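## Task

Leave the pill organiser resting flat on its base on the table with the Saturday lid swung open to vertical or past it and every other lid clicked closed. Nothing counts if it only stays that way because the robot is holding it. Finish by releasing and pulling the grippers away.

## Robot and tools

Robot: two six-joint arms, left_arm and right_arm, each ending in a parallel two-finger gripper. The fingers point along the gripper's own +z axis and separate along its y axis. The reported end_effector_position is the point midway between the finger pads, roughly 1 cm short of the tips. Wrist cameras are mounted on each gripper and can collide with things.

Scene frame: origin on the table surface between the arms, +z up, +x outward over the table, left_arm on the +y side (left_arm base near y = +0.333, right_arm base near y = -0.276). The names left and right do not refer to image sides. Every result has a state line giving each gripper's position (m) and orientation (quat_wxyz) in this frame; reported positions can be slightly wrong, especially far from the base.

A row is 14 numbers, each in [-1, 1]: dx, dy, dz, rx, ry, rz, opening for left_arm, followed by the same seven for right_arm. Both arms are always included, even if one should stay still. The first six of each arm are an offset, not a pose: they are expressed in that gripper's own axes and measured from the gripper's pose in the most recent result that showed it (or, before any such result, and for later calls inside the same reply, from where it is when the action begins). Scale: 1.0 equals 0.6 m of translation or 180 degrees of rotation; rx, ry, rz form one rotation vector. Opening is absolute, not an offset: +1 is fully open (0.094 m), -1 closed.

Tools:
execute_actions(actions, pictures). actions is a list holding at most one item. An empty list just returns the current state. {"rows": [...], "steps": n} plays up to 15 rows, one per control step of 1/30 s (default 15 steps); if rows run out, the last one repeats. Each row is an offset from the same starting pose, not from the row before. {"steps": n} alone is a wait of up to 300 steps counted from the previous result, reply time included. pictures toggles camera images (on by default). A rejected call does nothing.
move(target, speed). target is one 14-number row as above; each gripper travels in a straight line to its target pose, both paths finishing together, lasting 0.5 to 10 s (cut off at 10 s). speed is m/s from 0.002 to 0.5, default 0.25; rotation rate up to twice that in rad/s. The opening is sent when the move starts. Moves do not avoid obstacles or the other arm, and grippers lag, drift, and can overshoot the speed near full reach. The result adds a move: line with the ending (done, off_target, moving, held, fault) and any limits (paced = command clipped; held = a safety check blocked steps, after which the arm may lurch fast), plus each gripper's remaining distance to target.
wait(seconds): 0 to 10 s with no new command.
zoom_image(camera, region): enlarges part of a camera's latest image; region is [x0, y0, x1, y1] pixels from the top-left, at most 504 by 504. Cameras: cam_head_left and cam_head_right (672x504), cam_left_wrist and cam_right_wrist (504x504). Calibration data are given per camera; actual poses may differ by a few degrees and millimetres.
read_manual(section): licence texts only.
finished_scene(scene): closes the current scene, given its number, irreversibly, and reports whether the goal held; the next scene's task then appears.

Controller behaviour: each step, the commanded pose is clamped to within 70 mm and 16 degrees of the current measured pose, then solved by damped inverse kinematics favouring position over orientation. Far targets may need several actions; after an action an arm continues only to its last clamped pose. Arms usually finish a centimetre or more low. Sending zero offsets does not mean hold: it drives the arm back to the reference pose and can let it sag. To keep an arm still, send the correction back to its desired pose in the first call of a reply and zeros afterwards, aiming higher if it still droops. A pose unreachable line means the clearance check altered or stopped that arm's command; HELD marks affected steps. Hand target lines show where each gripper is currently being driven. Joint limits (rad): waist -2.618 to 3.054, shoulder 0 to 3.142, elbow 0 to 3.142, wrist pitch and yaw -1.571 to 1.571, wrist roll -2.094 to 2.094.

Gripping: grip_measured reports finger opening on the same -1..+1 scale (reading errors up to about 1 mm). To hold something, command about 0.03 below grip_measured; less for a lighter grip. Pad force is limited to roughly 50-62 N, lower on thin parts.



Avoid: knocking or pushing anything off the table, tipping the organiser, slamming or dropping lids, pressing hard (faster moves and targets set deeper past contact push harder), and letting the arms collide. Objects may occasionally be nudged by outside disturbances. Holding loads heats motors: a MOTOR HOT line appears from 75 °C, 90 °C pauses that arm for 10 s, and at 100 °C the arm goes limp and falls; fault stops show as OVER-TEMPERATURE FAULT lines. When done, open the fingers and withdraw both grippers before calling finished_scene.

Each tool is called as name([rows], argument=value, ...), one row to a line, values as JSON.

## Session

execute_actions(actions=[])

Scene clock: 0.00 s of 4800.00 s.
left_arm: end_effector_position=(+0.5107, +0.4771, +0.1081) grip_measured=+1.000 end_effector_quat_wxyz=(+0.074, -0.479, +0.774, -0.406) | right_arm: end_effector_position=(+0.0862, +0.1724, +0.1095) grip_measured=+1.000 end_effector_quat_wxyz=(+0.074, -0.310, +0.732, +0.603)
Joint positions: left_arm=[ 0.452  2.475  2.281 -1.13   0.824 -0.707  0.094] | right_arm=[ 1.003  1.84   0.736  0.744 -0.732  0.801  0.094]
Joint velocities: left_arm=[ 0.007  0.007  0.012  0.037 -0.022 -0.007  0.   ] | right_arm=[-0.007 -0.002  0.002 -0.022  0.081 -0.007  0.   ]
Hand target (left_arm): +0.514, +0.478, +0.126; +0.095, -0.466, +0.778, -0.411
Hand target (right_arm): +0.088, +0.176, +0.123; +0.088, -0.318, +0.718, +0.613
camera_calibration (this result's frames):
cam_left_wrist: T_world_to_cam=[[0.745452, -0.0285305, 0.665949, -0.441677], [-0.627381, -0.367511, 0.686534, 0.455471], [0.225157, -0.929581, -0.291861, 0.491891], [0, 0, 0, 1]] pos_world=[0.50425, 0.612042, 0.125001]
cam_right_wrist: T_world_to_cam=[[0.297832, -0.171718, -0.939047, 0.11109], [-0.777956, -0.613753, -0.134506, 0.235589], [-0.553246, 0.770597, -0.316384, 0.0663109], [0, 0, 0, 1]] pos_world=[0.186878, 0.112571, 0.156986]

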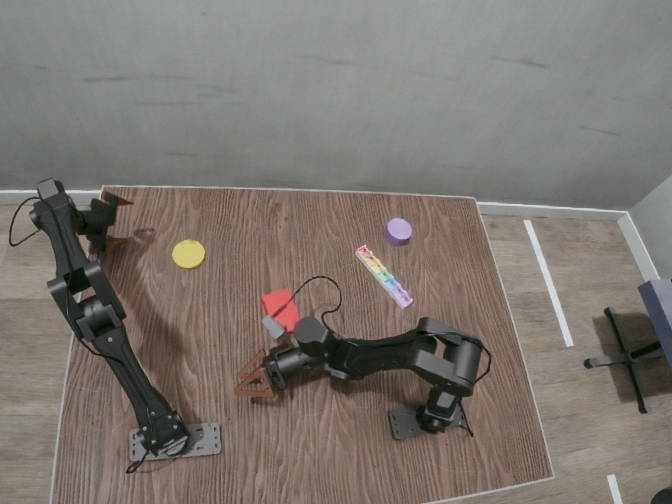

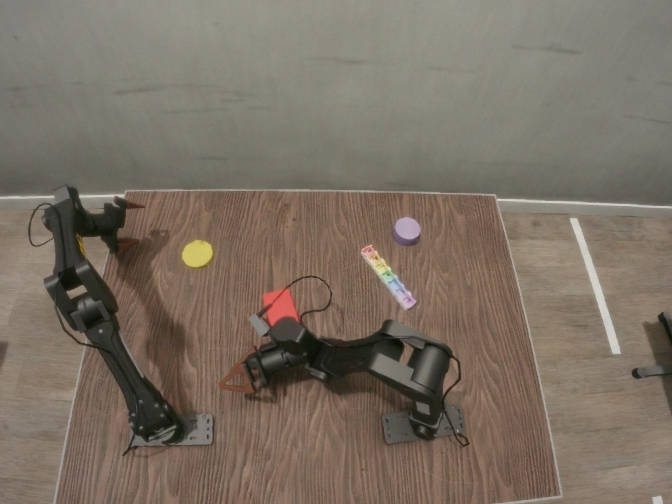

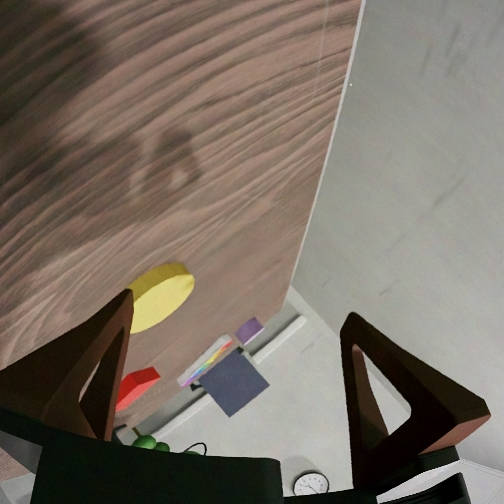

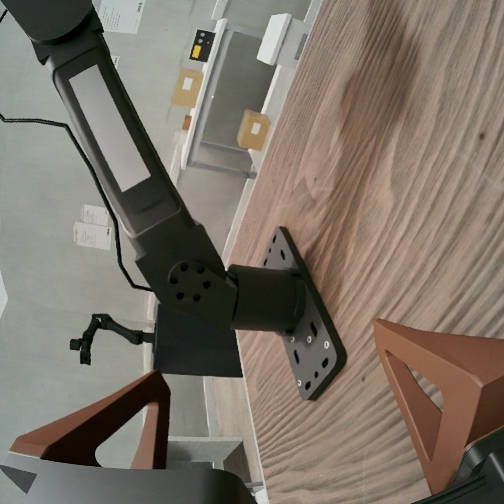

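zoom_image(camera="cam_head_left", region=[330, 200, 450, 330])

zoom_image(camera="cam_head_right", region=[335, 200, 455, 330])

Region (330, 200, 450, 330) of cam_head_left's 672x504 image, scaled by 3.877, with more detail than that image has; it fills the left 465 columns of this view, and the rest is white.

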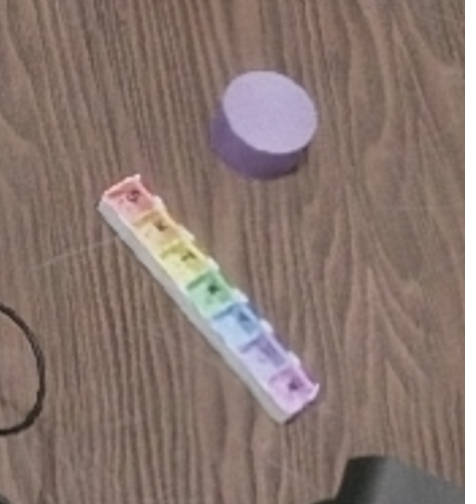

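Region (335, 200, 455, 330) of cam_head_right's 672x504 image, scaled by 3.877, with more detail than that image has; it fills the left 465 columns of this view, and the rest is white.

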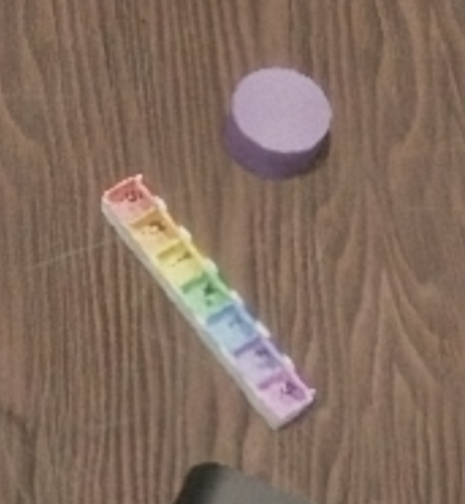

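move(target=[0.5095,-0.079,0.064,0.128,-0.036,0.633,0.0, -0.188,-0.259,-0.7405,0.379,0.171,0.0536,1.0], speed=0.3)

Scene clock: 85.57 s of 4800.00 s.
left_arm: end_effector_position=(+0.4038, +0.2014, +0.1888) grip_measured=+0.002 end_effector_quat_wxyz=(+0.474, +0.374, +0.749, -0.273) | right_arm: end_effector_position=(+0.3699, -0.2063, +0.1394) grip_measured=+1.000 end_effector_quat_wxyz=(-0.016, -0.299, +0.954, +0.009)
Joint positions: left_arm=[-0.049  1.611  1.057 -0.122  0.875  0.494  0.047] | right_arm=[ 0.089  2.091  2.01  -1.525 -0.014 -0.437  0.094]
Joint velocities: left_arm=[ 0.012 -0.007 -0.017  0.051  0.022  0.095 -0.   ] | right_arm=[-0.007 -0.007 -0.007 -0.007 -0.022  0.022  0.   ]
Hand target (left_arm): +0.400, +0.198, +0.203; +0.492, +0.386, +0.734, -0.265
Hand target (right_arm): +0.375, -0.209, +0.151; -0.002, -0.300, +0.954, +0.002
Off the commanded pose (left_arm): 0.012 m, 3 deg.
Off the commanded pose (right_arm): 0.015 m, 2 deg.
After step 90, 78.53 s passed at rest.
move: off_target (left_arm, right_arm)
camera_calibration (this result's frames):
cam_left_wrist: T_world_to_cam=[[-0.775734, -0.581831, 0.244355, 0.381692], [-0.612557, 0.601172, -0.513192, 0.25704], [0.151692, -0.547782, -0.822754, 0.336229], [0, 0, 0, 1]] pos_world=[0.40254, 0.251735, 0.315277]
cam_right_wrist: T_world_to_cam=[[0.320293, -0.946926, -0.0272626, -0.30566], [-0.881278, -0.308398, 0.358107, 0.26044], [-0.347508, -0.0906731, -0.933283, 0.356835], [0, 0, 0, 1]] pos_world=[0.451424, -0.176763, 0.231429]

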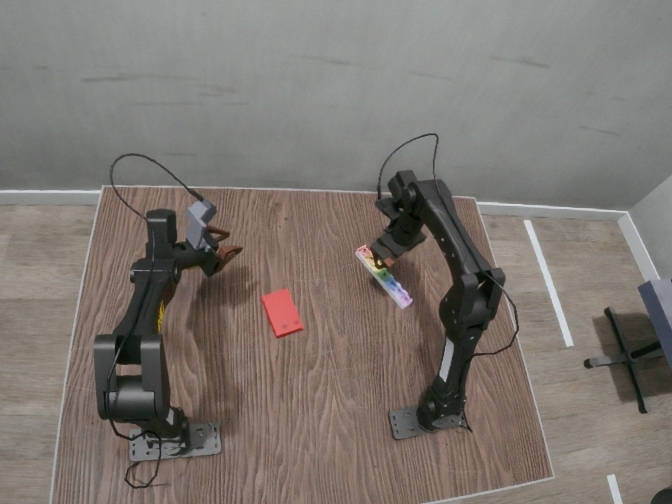

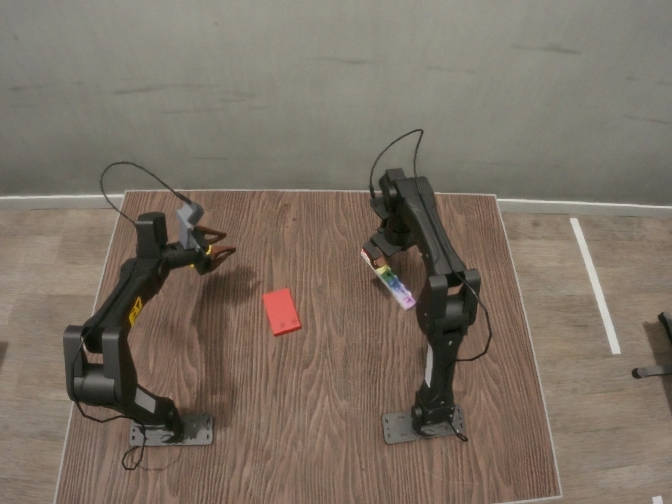

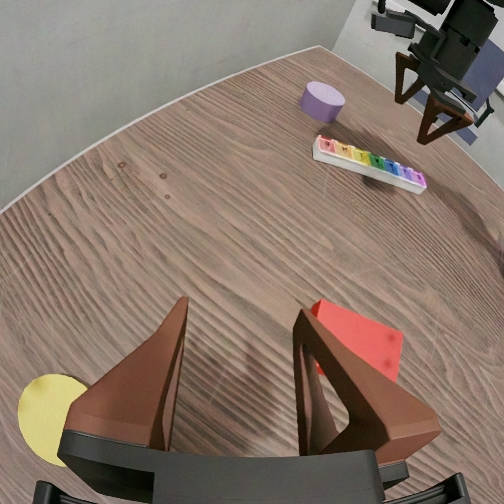

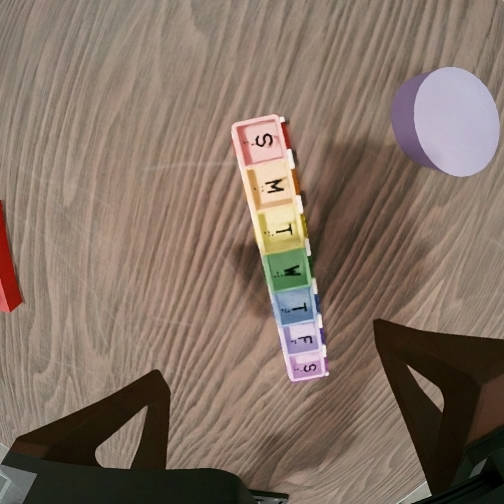

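move(target=[0,-0.46,0.1395,0,-0.013,0.522,0.0, 0.054,-0.025,0.115,0,0,0.014,0.6], speed=0.25)

Scene clock: 141.27 s of 4800.00 s.
left_arm: end_effector_position=(+0.2176, -0.0194, +0.1647) grip_measured=+0.002 end_effector_quat_wxyz=(+0.530, +0.802, +0.234, +0.147) | right_arm: end_effector_position=(+0.3461, -0.2326, +0.0614) grip_measured=+0.602 end_effector_quat_wxyz=(-0.039, -0.279, +0.959, +0.013)
Joint positions: left_arm=[-1.044  1.371  0.661  0.304  0.027  1.57   0.047] | right_arm=[ 0.03   2.028  1.602 -1.227 -0.012 -0.456  0.075]
Joint velocities: left_arm=[-0.007 -0.007 -0.002  0.066  0.007 -0.007 -0.   ] | right_arm=[-0.017 -0.022  0.017  0.007 -0.007 -0.081  0.003]
Hand target (left_arm): +0.218, -0.024, +0.170; +0.539, +0.796, +0.232, +0.148
Hand target (right_arm): +0.350, -0.235, +0.070; -0.017, -0.278, +0.960, +0.009
Off the commanded pose (left_arm): 0.006 m, 1 deg.
Off the commanded pose (right_arm): 0.011 m, 3 deg.
After step 90, 48.83 s passed at rest.
move: off_target (right_arm)
camera_calibration (this result's frames):
cam_left_wrist: T_world_to_cam=[[-0.398058, 0.259328, -0.879942, 0.233998], [0.389719, 0.916154, 0.0937035, -0.0485242], [0.830463, -0.305631, -0.465748, 0.0219729], [0, 0, 0, 1]] pos_world=[0.0938078, -0.00951096, 0.220685]
cam_right_wrist: T_world_to_cam=[[0.279618, -0.95948, -0.034816, -0.313424], [-0.87564, -0.269722, 0.400631, 0.263755], [-0.393788, -0.0815375, -0.915578, 0.290391], [0, 0, 0, 1]] pos_world=[0.432946, -0.205905, 0.149295]

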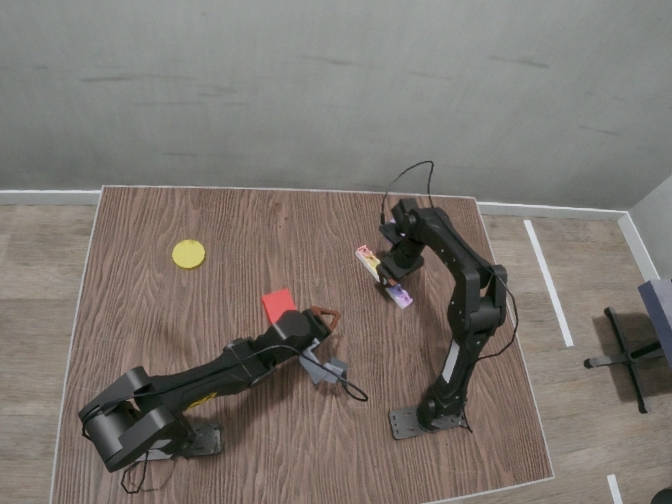

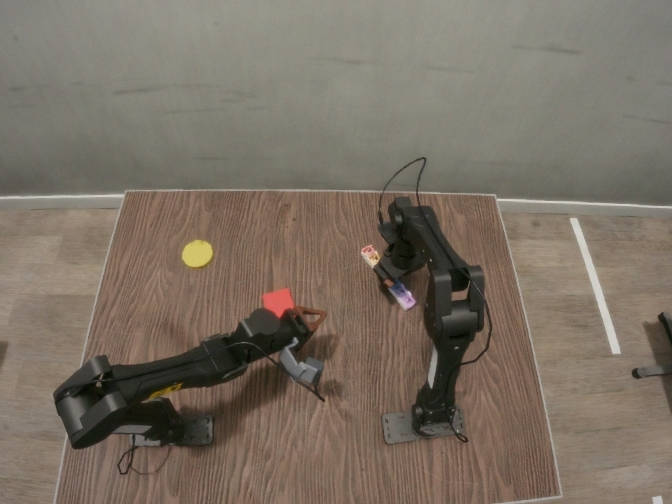

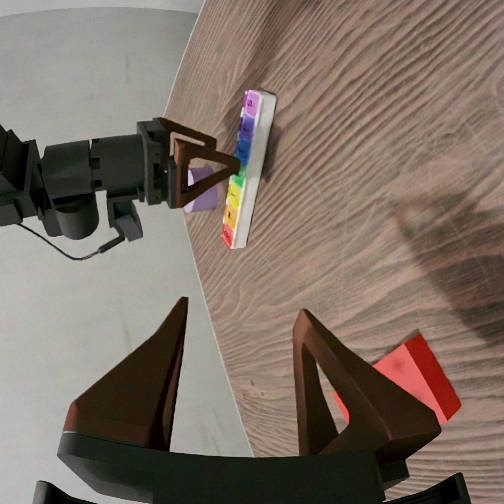

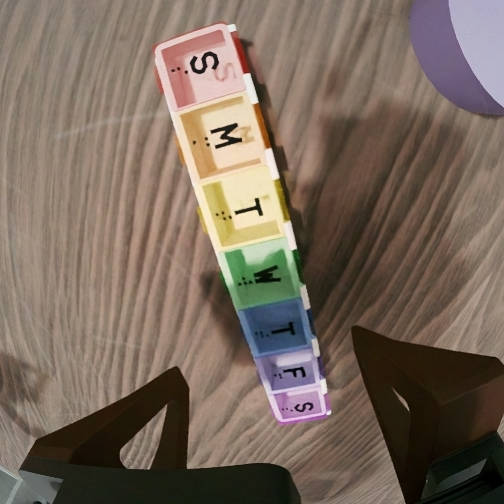

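move(target=[0,0,0,0,0,0,0.0, -0.015,-0.010,0.062,0,-0.015,0,0.6], speed=0.06)

Scene clock: 150.13 s of 4800.00 s.
left_arm: end_effector_position=(+0.2177, -0.0191, +0.1642) grip_measured=+0.002 end_effector_quat_wxyz=(+0.528, +0.803, +0.232, +0.149) | right_arm: end_effector_position=(+0.3521, -0.2310, +0.0248) grip_measured=+0.602 end_effector_quat_wxyz=(-0.027, -0.281, +0.959, +0.013)
Joint positions: left_arm=[-1.044  1.371  0.661  0.302  0.026  1.576  0.047] | right_arm=[ 0.03   2.063  1.506 -1.071 -0.017 -0.46   0.075]
Joint velocities: left_arm=[-0.012 -0.007 -0.022 -0.022 -0.007 -0.037 -0.   ] | right_arm=[ 0.007 -0.002  0.007  0.037 -0.007 -0.022 -0.001]
Hand target (left_arm): +0.218, -0.019, +0.165; +0.530, +0.802, +0.234, +0.147
Hand target (right_arm): +0.354, -0.232, +0.023; -0.017, -0.279, +0.960, +0.020
Off the commanded pose (left_arm): 0.001 m, 0 deg.
Off the commanded pose (right_arm): 0.003 m, 1 deg.
After step 90, 4.70 s passed at rest.
move: done
camera_calibration (this result's frames):
cam_left_wrist: T_world_to_cam=[[-0.393973, 0.264533, -0.880232, 0.232749], [0.390374, 0.915175, 0.100312, -0.0500675], [0.832102, -0.304099, -0.463821, 0.0210988], [0, 0, 0, 1]] pos_world=[0.0936854, -0.00933312, 0.219681]
cam_right_wrist: T_world_to_cam=[[0.284517, -0.958007, -0.0356668, -0.316238], [-0.883871, -0.276543, 0.377222, 0.285953], [-0.371245, -0.0758011, -0.925436, 0.253032], [0, 0, 0, 1]] pos_world=[0.436658, -0.2047, 0.115018]

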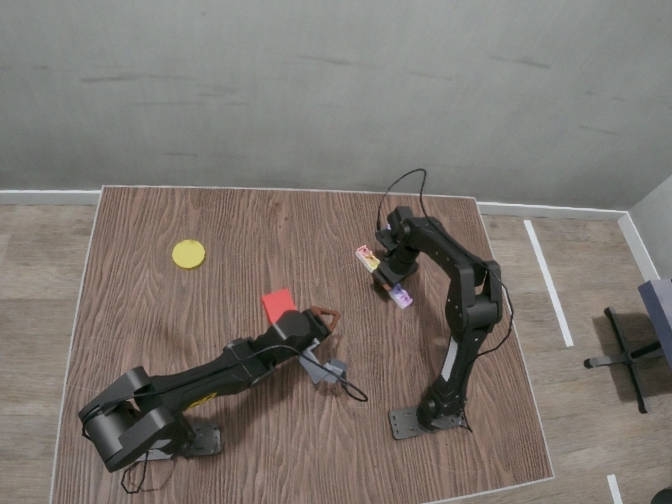

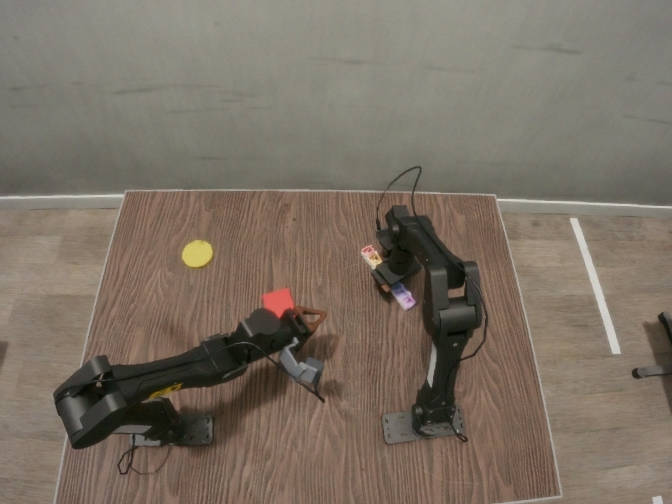

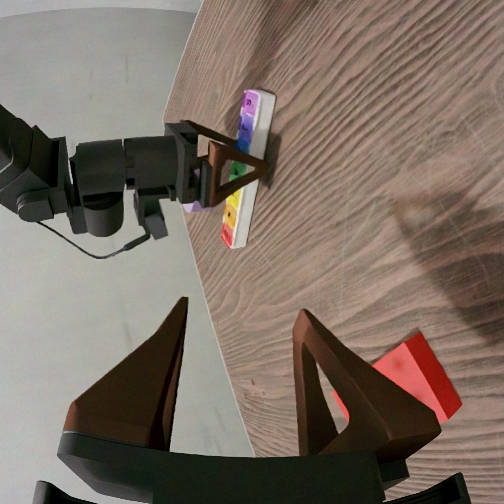

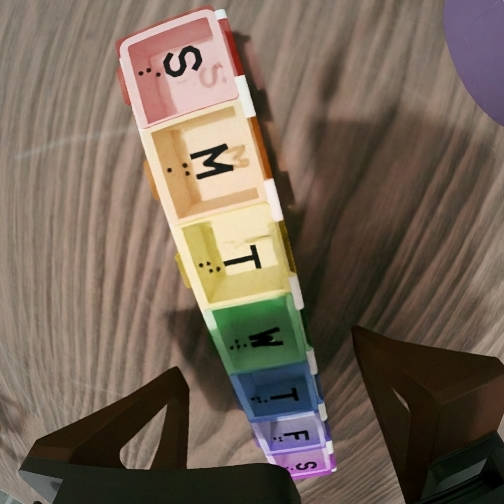

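move(target=[0,0,0,0,0,0,0.0, 0.028,0,0.008,0,0,0,0.6], speed=0.04)

Scene clock: 154.00 s of 4800.00 s.
left_arm: end_effector_position=(+0.2176, -0.0189, +0.1638) grip_measured=+0.002 end_effector_quat_wxyz=(+0.527, +0.804, +0.230, +0.151) | right_arm: end_effector_position=(+0.3374, -0.2364, +0.0177) grip_measured=+0.601 end_effector_quat_wxyz=(-0.038, -0.283, +0.958, +0.016)
Joint positions: left_arm=[-1.044  1.371  0.661  0.3    0.026  1.582  0.047] | right_arm=[ 0.019  2.038  1.437 -1.049 -0.017 -0.474  0.075]
Joint velocities: left_arm=[ 0.012 -0.002 -0.007  0.007  0.037 -0.037  0.001] | right_arm=[ 0.017 -0.007 -0.017  0.051  0.007 -0.022 -0.001]
Hand target (left_arm): +0.218, -0.019, +0.164; +0.528, +0.803, +0.232, +0.149
Hand target (right_arm): +0.338, -0.240, +0.020; -0.027, -0.281, +0.959, +0.014
Off the commanded pose (left_arm): 0.000 m, 0 deg.
Off the commanded pose (right_arm): 0.005 m, 1 deg.
After step 90, 0.13 s passed at rest.
move: done
camera_calibration (this result's frames):
cam_left_wrist: T_world_to_cam=[[-0.390372, 0.269271, -0.880399, 0.231617], [0.392108, 0.913834, 0.105635, -0.0514019], [0.832983, -0.303975, -0.462318, 0.0205967], [0, 0, 0, 1]] pos_world=[0.0934151, -0.009134, 0.218867]
cam_right_wrist: T_world_to_cam=[[0.286954, -0.957097, -0.0402897, -0.317999], [-0.87432, -0.278859, 0.397243, 0.270054], [-0.391435, -0.0787643, -0.916829, 0.246594], [0, 0, 0, 1]] pos_world=[0.423891, -0.209626, 0.105996]

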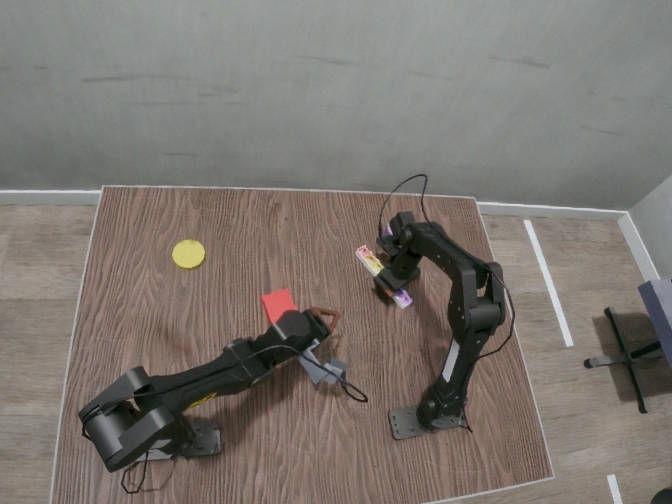

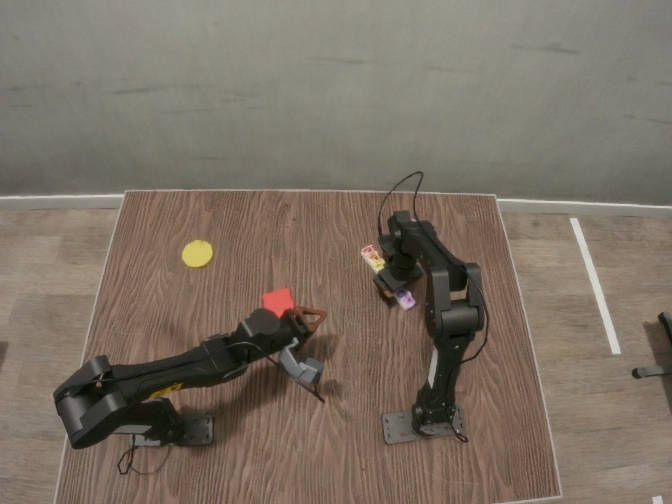

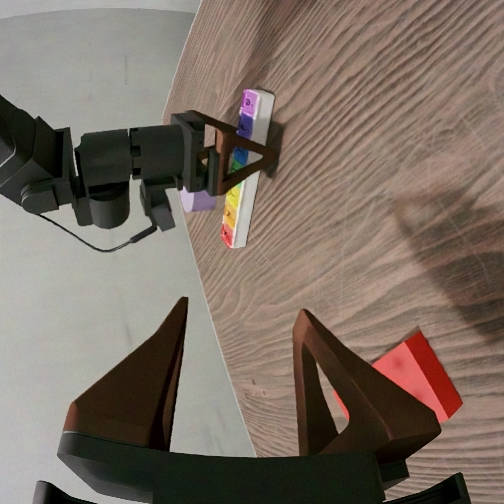

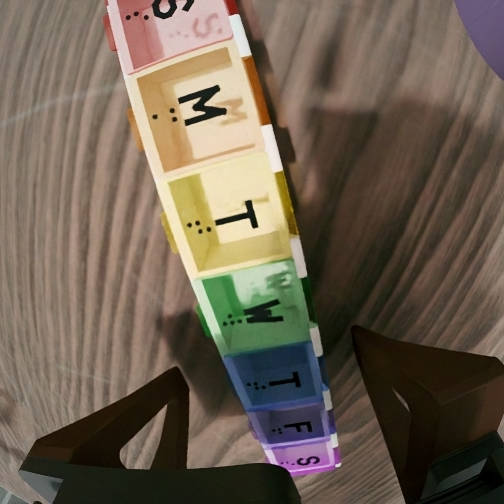

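move(target=[0,0,0,0,0,0,0.0, 0,0,-0.002,0,0,0,-0.42], speed=0.04)

Scene clock: 157.17 s of 4800.00 s.
left_arm: end_effector_position=(+0.2175, -0.0188, +0.1633) grip_measured=+0.002 end_effector_quat_wxyz=(+0.526, +0.805, +0.228, +0.152) | right_arm: end_effector_position=(+0.3375, -0.2365, +0.0177) grip_measured=-0.316 end_effector_quat_wxyz=(-0.038, -0.283, +0.958, +0.016)
Joint positions: left_arm=[-1.044  1.371  0.661  0.298  0.026  1.587  0.047] | right_arm=[ 0.019  2.038  1.437 -1.049 -0.017 -0.474  0.032]
Joint velocities: left_arm=[-0.012 -0.007  0.002 -0.051  0.051  0.081  0.001] | right_arm=[-0.007 -0.002 -0.022 -0.007  0.007  0.007 -0.   ]
Hand target (left_arm): +0.218, -0.019, +0.164; +0.527, +0.804, +0.230, +0.151
Hand target (right_arm): +0.338, -0.236, +0.019; -0.038, -0.283, +0.958, +0.016
Off the commanded pose (left_arm): 0.000 m, 0 deg.
Off the commanded pose (right_arm): 0.001 m, 0 deg.
move: done
camera_calibration (this result's frames):
cam_left_wrist: T_world_to_cam=[[-0.38676, 0.274002, -0.880534, 0.230476], [0.393831, 0.912462, 0.110954, -0.0527288], [0.833855, -0.303868, -0.460814, 0.0200983], [0, 0, 0, 1]] pos_world=[0.0931461, -0.00893079, 0.218054]
cam_right_wrist: T_world_to_cam=[[0.286985, -0.957103, -0.0399166, -0.318084], [-0.874327, -0.278735, 0.397315, 0.270072], [-0.391397, -0.0791231, -0.916814, 0.246493], [0, 0, 0, 1]] pos_world=[0.423893, -0.209658, 0.105988]

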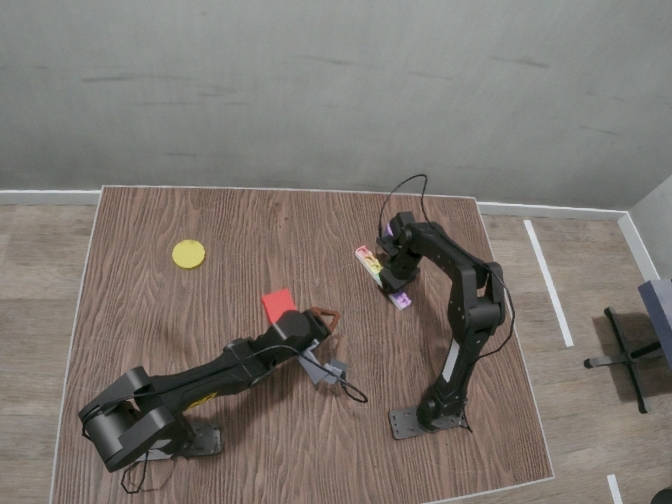

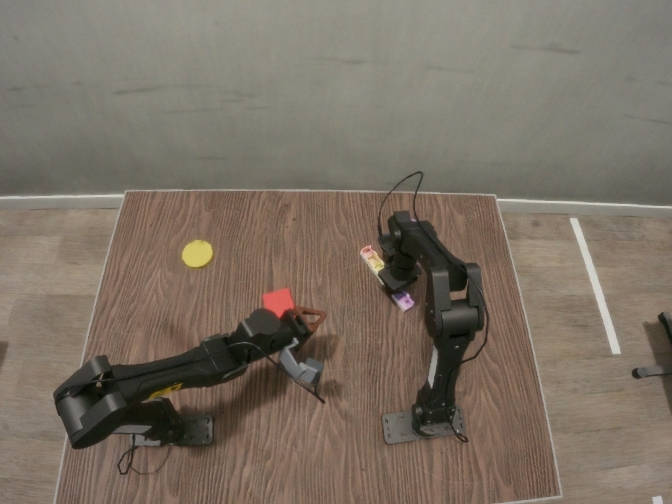

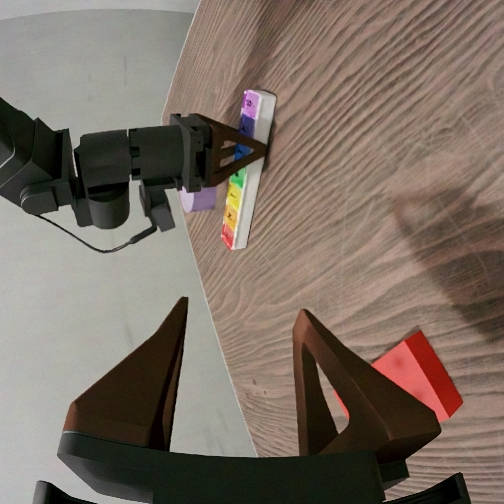

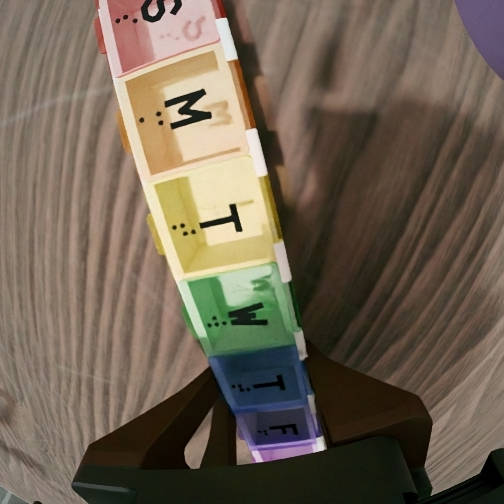

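move(target=[0,0,0,0,0,0,0.0, -0.138,0.161,-0.009,0,0,0,-0.42], speed=0.1)

Scene clock: 165.20 s of 4800.00 s.
left_arm: end_effector_position=(+0.2174, -0.0186, +0.1629) grip_measured=+0.002 end_effector_quat_wxyz=(+0.525, +0.806, +0.226, +0.153) | right_arm: end_effector_position=(+0.3517, -0.1193, +0.0191) grip_measured=-0.316 end_effector_quat_wxyz=(-0.042, -0.285, +0.957, +0.005)
Joint positions: left_arm=[-1.044  1.371  0.661  0.296  0.026  1.593  0.047] | right_arm=[ 0.312  2.202  1.701 -1.152 -0.018 -0.187  0.032]
Joint velocities: left_arm=[ 0.002 -0.002 -0.027 -0.007  0.022  0.007 -0.001] | right_arm=[-0.007  0.002 -0.002  0.095 -0.051 -0.051 -0.001]
Hand target (left_arm): +0.217, -0.019, +0.163; +0.526, +0.805, +0.228, +0.152
Hand target (right_arm): +0.356, -0.112, +0.025; -0.036, -0.283, +0.958, +0.014
Off the commanded pose (left_arm): 0.000 m, 0 deg.
Off the commanded pose (right_arm): 0.010 m, 1 deg.
After step 90, 3.40 s passed at rest.
move: done
camera_calibration (this result's frames):
cam_left_wrist: T_world_to_cam=[[-0.383138, 0.278728, -0.880634, 0.229327], [0.395542, 0.911059, 0.11627, -0.0540482], [0.834717, -0.30378, -0.459309, 0.0196038], [0, 0, 0, 1]] pos_world=[0.0928783, -0.00872348, 0.217241]
cam_right_wrist: T_world_to_cam=[[0.293178, -0.955866, -0.0191613, -0.21245], [-0.871758, -0.275503, 0.405137, 0.313967], [-0.392535, -0.102073, -0.914055, 0.260253], [0, 0, 0, 1]] pos_world=[0.438147, -0.0900098, 0.106615]

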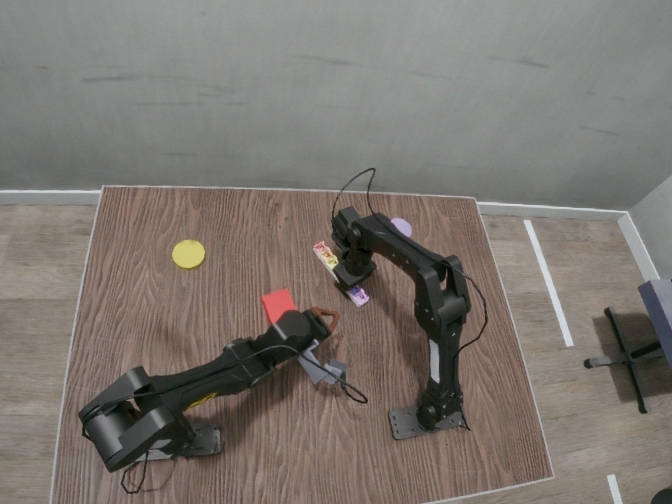

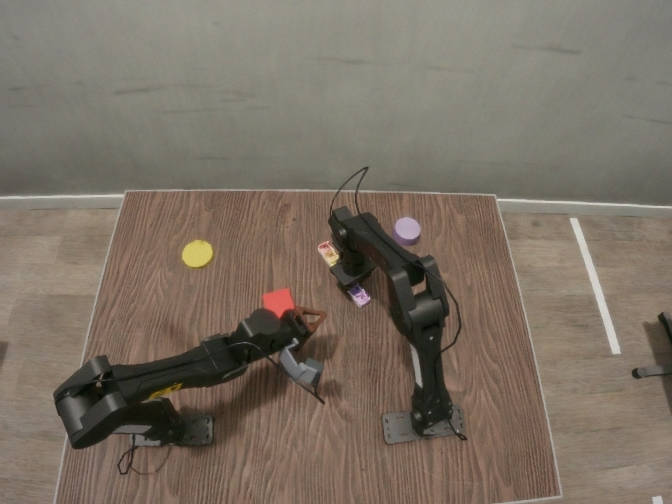

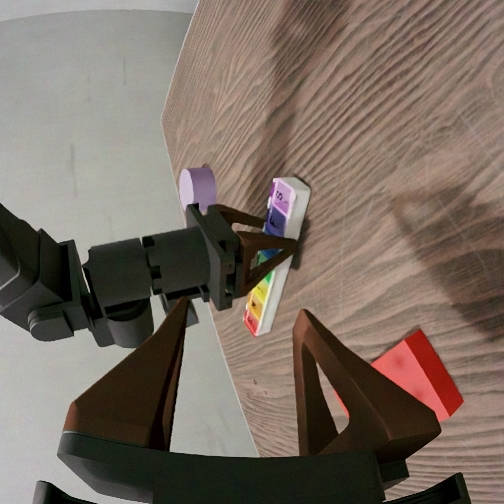

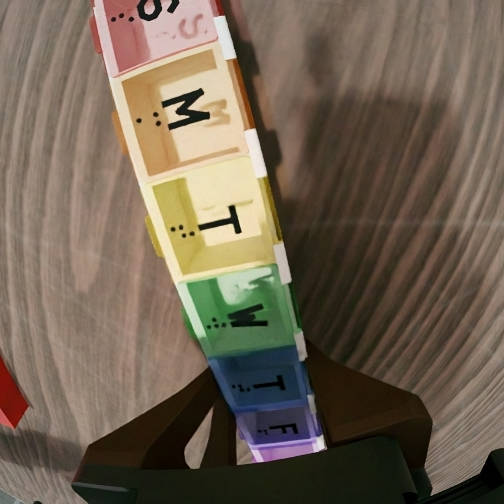

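zoom_image(camera="cam_left_wrist", region=[230, 160, 330, 280])

Region (230, 160, 330, 280) of cam_left_wrist's 504x504 image, scaled by 4.200, with more detail than that image has.

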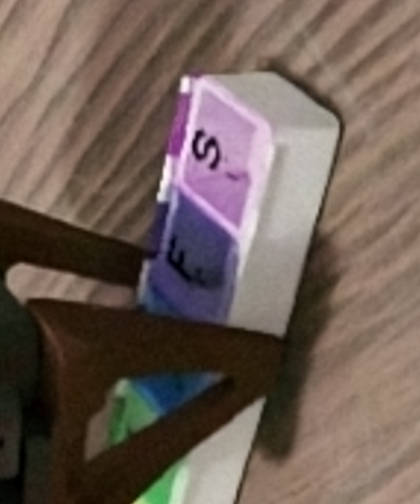

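move(target=[0.0557,-0.056,0.196,0,0,0,0.0, 0,0,0.003,0,0,0,-0.42], speed=0.12)

Scene clock: 189.63 s of 4800.00 s.
left_arm: end_effector_position=(+0.2878, -0.0701, +0.0672) grip_measured=+0.002 end_effector_quat_wxyz=(+0.504, +0.819, +0.228, +0.150) | right_arm: end_effector_position=(+0.3517, -0.1191, +0.0192) grip_measured=-0.316 end_effector_quat_wxyz=(-0.042, -0.284, +0.958, +0.006)
Joint positions: left_arm=[-0.958  1.927  0.849  0.612  0.098  1.638  0.047] | right_arm=[ 0.312  2.202  1.702 -1.152 -0.02  -0.185  0.032]
Joint velocities: left_arm=[ 0.002 -0.002 -0.017 -0.007  0.022  0.007 -0.001] | right_arm=[ 0.002 -0.002 -0.007 -0.081 -0.022 -0.037 -0.   ]
Hand target (left_arm): +0.296, -0.078, +0.083; +0.524, +0.807, +0.225, +0.154
Hand target (right_arm): +0.352, -0.119, +0.017; -0.042, -0.285, +0.957, +0.005
Off the commanded pose (left_arm): 0.022 m, 3 deg.
Off the commanded pose (right_arm): 0.002 m, 0 deg.
After step 90, 19.77 s passed at rest.
move: off_target (left_arm)
camera_calibration (this result's frames):
cam_left_wrist: T_world_to_cam=[[-0.401484, 0.317486, -0.859077, 0.192933], [0.396966, 0.90563, 0.149172, -0.0269316], [0.825366, -0.281134, -0.489627, -0.0924857], [0, 0, 0, 1]] pos_world=[0.164485, -0.0628644, 0.124478]
cam_right_wrist: T_world_to_cam=[[0.290537, -0.956653, -0.0200742, -0.21139], [-0.872352, -0.273438, 0.405257, 0.314387], [-0.39318, -0.10023, -0.913982, 0.260785], [0, 0, 0, 1]] pos_world=[0.438208, -0.0901228, 0.106702]

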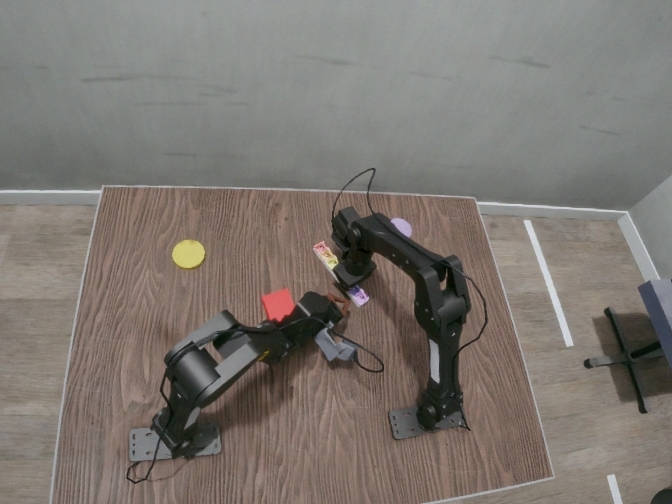

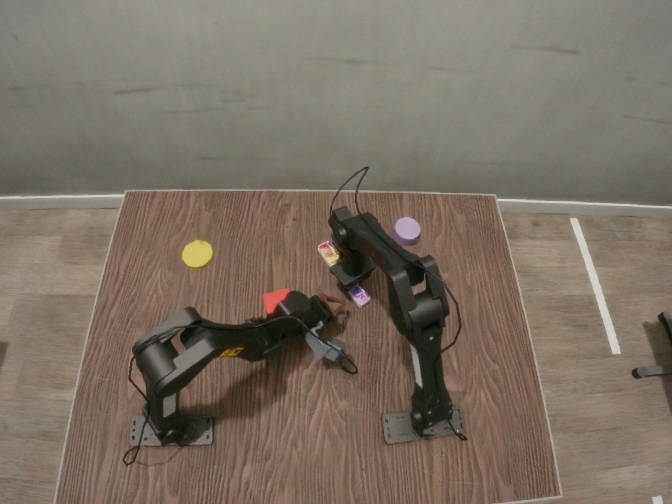

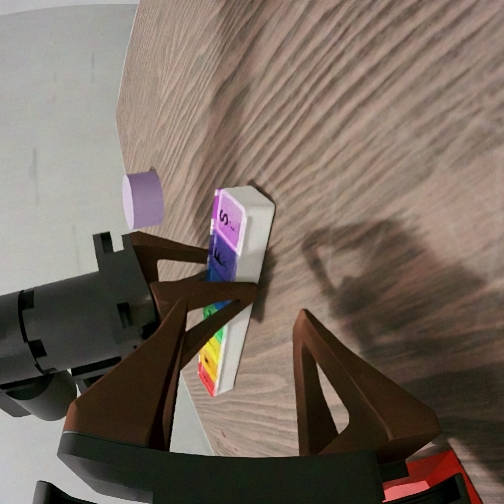

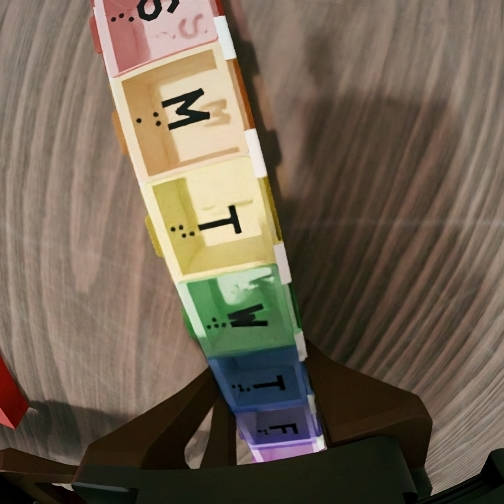

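move(target=[0,0.031,0.081,-0.022,0,0,0.0, 0,0,0.003,0,0,0,-0.42], speed=0.08)

Scene clock: 209.83 s of 4800.00 s.
left_arm: end_effector_position=(+0.3125, -0.0993, +0.0459) grip_measured=+0.002 end_effector_quat_wxyz=(+0.510, +0.815, +0.227, +0.157) | right_arm: end_effector_position=(+0.3517, -0.1191, +0.0192) grip_measured=-0.316 end_effector_quat_wxyz=(-0.042, -0.284, +0.958, +0.006)
Joint positions: left_arm=[-0.958  2.105  0.994  0.663  0.092  1.64   0.047] | right_arm=[ 0.312  2.202  1.702 -1.152 -0.02  -0.185  0.032]
Joint velocities: left_arm=[ 0.007 -0.007 -0.017  0.007 -0.051 -0.051  0.   ] | right_arm=[-0.012  0.002  0.007  0.022  0.007  0.037 -0.001]
Hand target (left_arm): +0.314, -0.113, +0.062; +0.532, +0.802, +0.223, +0.158
Hand target (right_arm): +0.352, -0.119, +0.017; -0.042, -0.284, +0.958, +0.006
Off the commanded pose (left_arm): 0.022 m, 3 deg.
Off the commanded pose (right_arm): 0.002 m, 0 deg.
After step 90, 16.20 s passed at rest.
move: off_target (left_arm)
camera_calibration (this result's frames):
cam_left_wrist: T_world_to_cam=[[-0.389301, 0.305214, -0.869074, 0.189225], [0.3906, 0.909176, 0.144329, -0.00447694], [0.834192, -0.283273, -0.47316, -0.135202], [0, 0, 0, 1]] pos_world=[0.188199, -0.091983, 0.101125]
cam_right_wrist: T_world_to_cam=[[0.290537, -0.956653, -0.0200742, -0.21139], [-0.872352, -0.273438, 0.405257, 0.314387], [-0.39318, -0.10023, -0.913982, 0.260785], [0, 0, 0, 1]] pos_world=[0.438208, -0.0901228, 0.106702]

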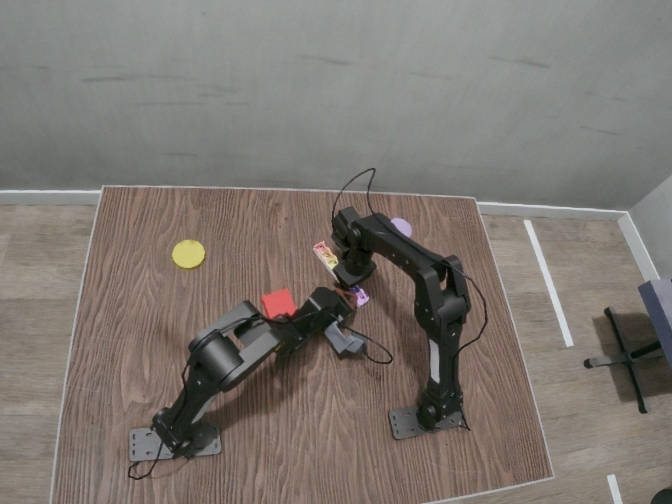

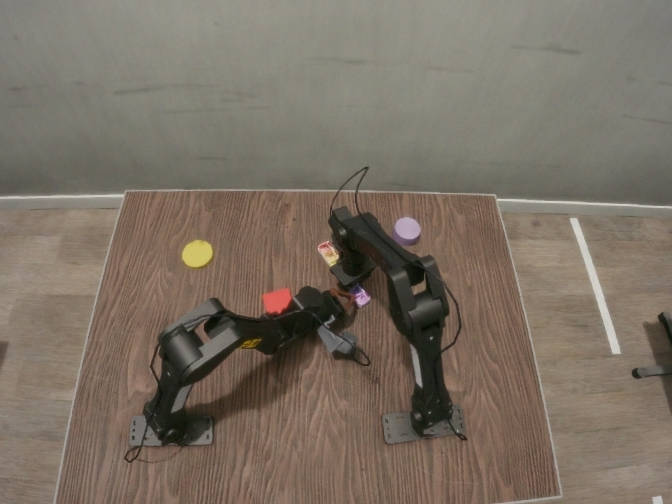

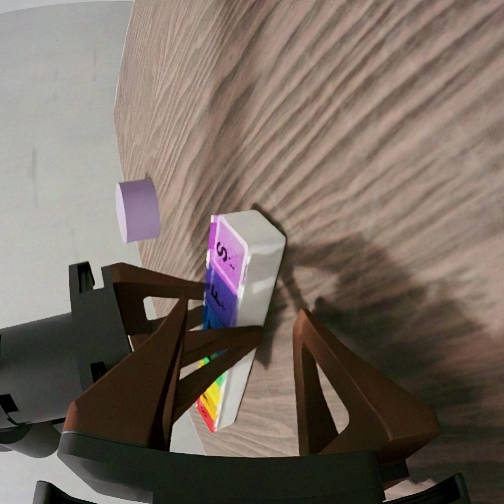

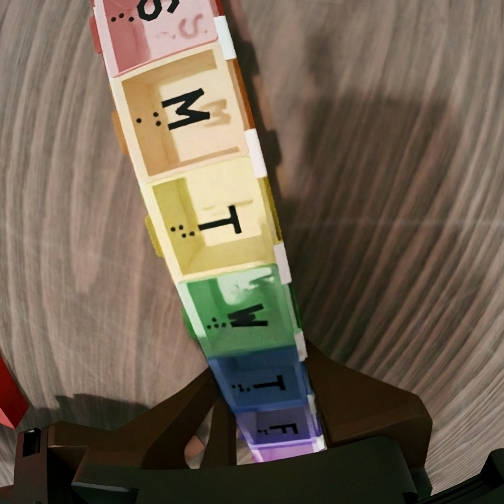

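move(target=[-0.022,0.03,0.035,-0.01,0,0,0.0, 0,0,0.003,0,0,0,-0.42], speed=0.05)

Scene clock: 216.20 s of 4800.00 s.
left_arm: end_effector_position=(+0.3127, -0.1188, +0.0430) grip_measured=+0.002 end_effector_quat_wxyz=(+0.511, +0.814, +0.224, +0.161) | right_arm: end_effector_position=(+0.3517, -0.1191, +0.0192) grip_measured=-0.316 end_effector_quat_wxyz=(-0.042, -0.284, +0.958, +0.006)
Joint positions: left_arm=[-0.99   2.156  1.063  0.652  0.06   1.636  0.047] | right_arm=[ 0.312  2.202  1.702 -1.152 -0.02  -0.185  0.032]
Joint velocities: left_arm=[-0.002  0.022 -0.017  0.066 -0.007 -0.037 -0.   ] | right_arm=[ 0.002 -0.002 -0.017  0.007 -0.037  0.022  0.   ]
Hand target (left_arm): +0.315, -0.129, +0.052; +0.523, +0.807, +0.225, +0.160
Hand target (right_arm): +0.352, -0.119, +0.017; -0.042, -0.284, +0.958, +0.006
Off the commanded pose (left_arm): 0.014 m, 2 deg.
Off the commanded pose (right_arm): 0.002 m, 0 deg.
After step 90, 2.47 s passed at rest.
move: off_target (left_arm)
camera_calibration (this result's frames):
cam_left_wrist: T_world_to_cam=[[-0.378662, 0.306391, -0.87335, 0.18977], [0.390023, 0.908565, 0.149641, 0.0134752], [0.839343, -0.283963, -0.463539, -0.144358], [0, 0, 0, 1]] pos_world=[0.187769, -0.111379, 0.0968031]
cam_right_wrist: T_world_to_cam=[[0.290537, -0.956653, -0.0200742, -0.21139], [-0.872352, -0.273438, 0.405257, 0.314387], [-0.39318, -0.10023, -0.913982, 0.260785], [0, 0, 0, 1]] pos_world=[0.438208, -0.0901228, 0.106702]

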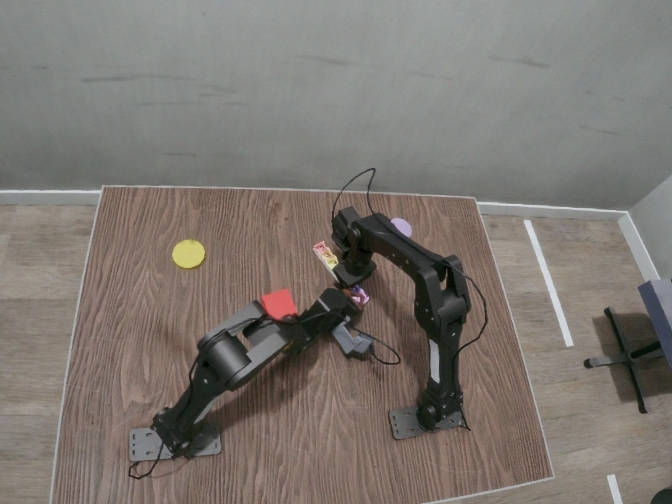

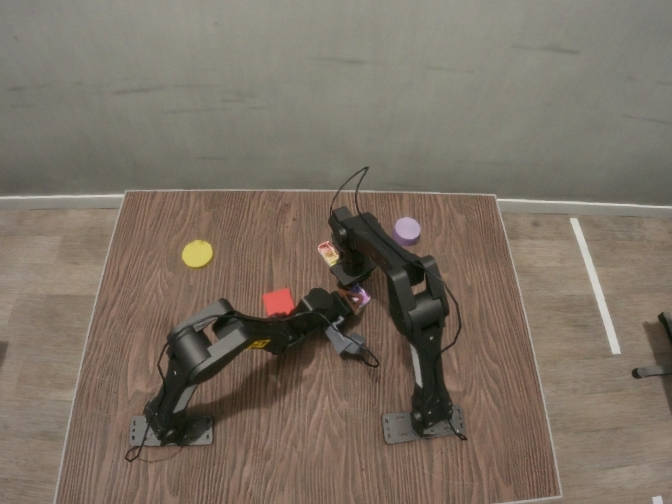

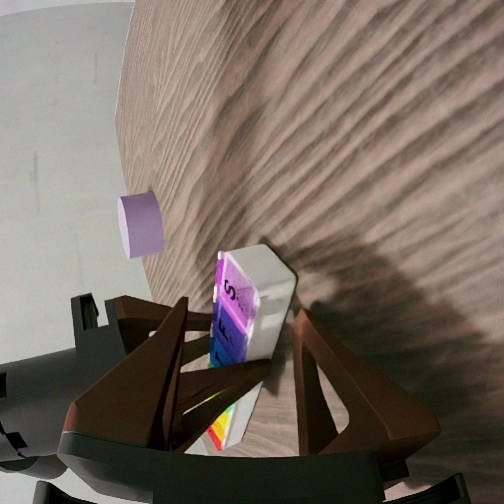

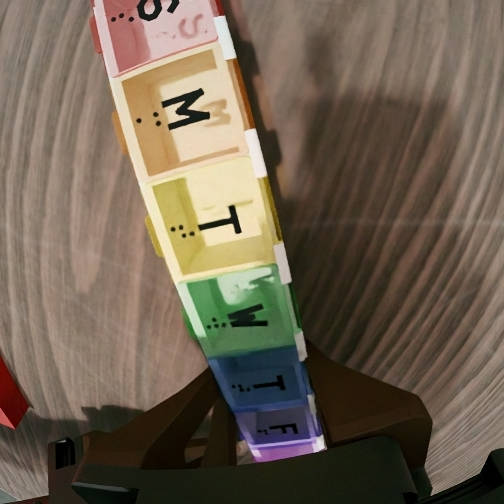

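zoom_image(camera="cam_left_wrist", region=[200, 230, 340, 380])

Region (200, 230, 340, 380) of cam_left_wrist's 504x504 image, scaled by 3.360, with more detail than that image has; it fills the left 470 columns of this view, and the rest is white.

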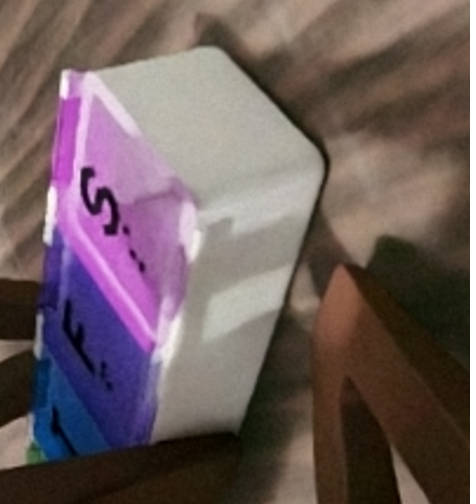

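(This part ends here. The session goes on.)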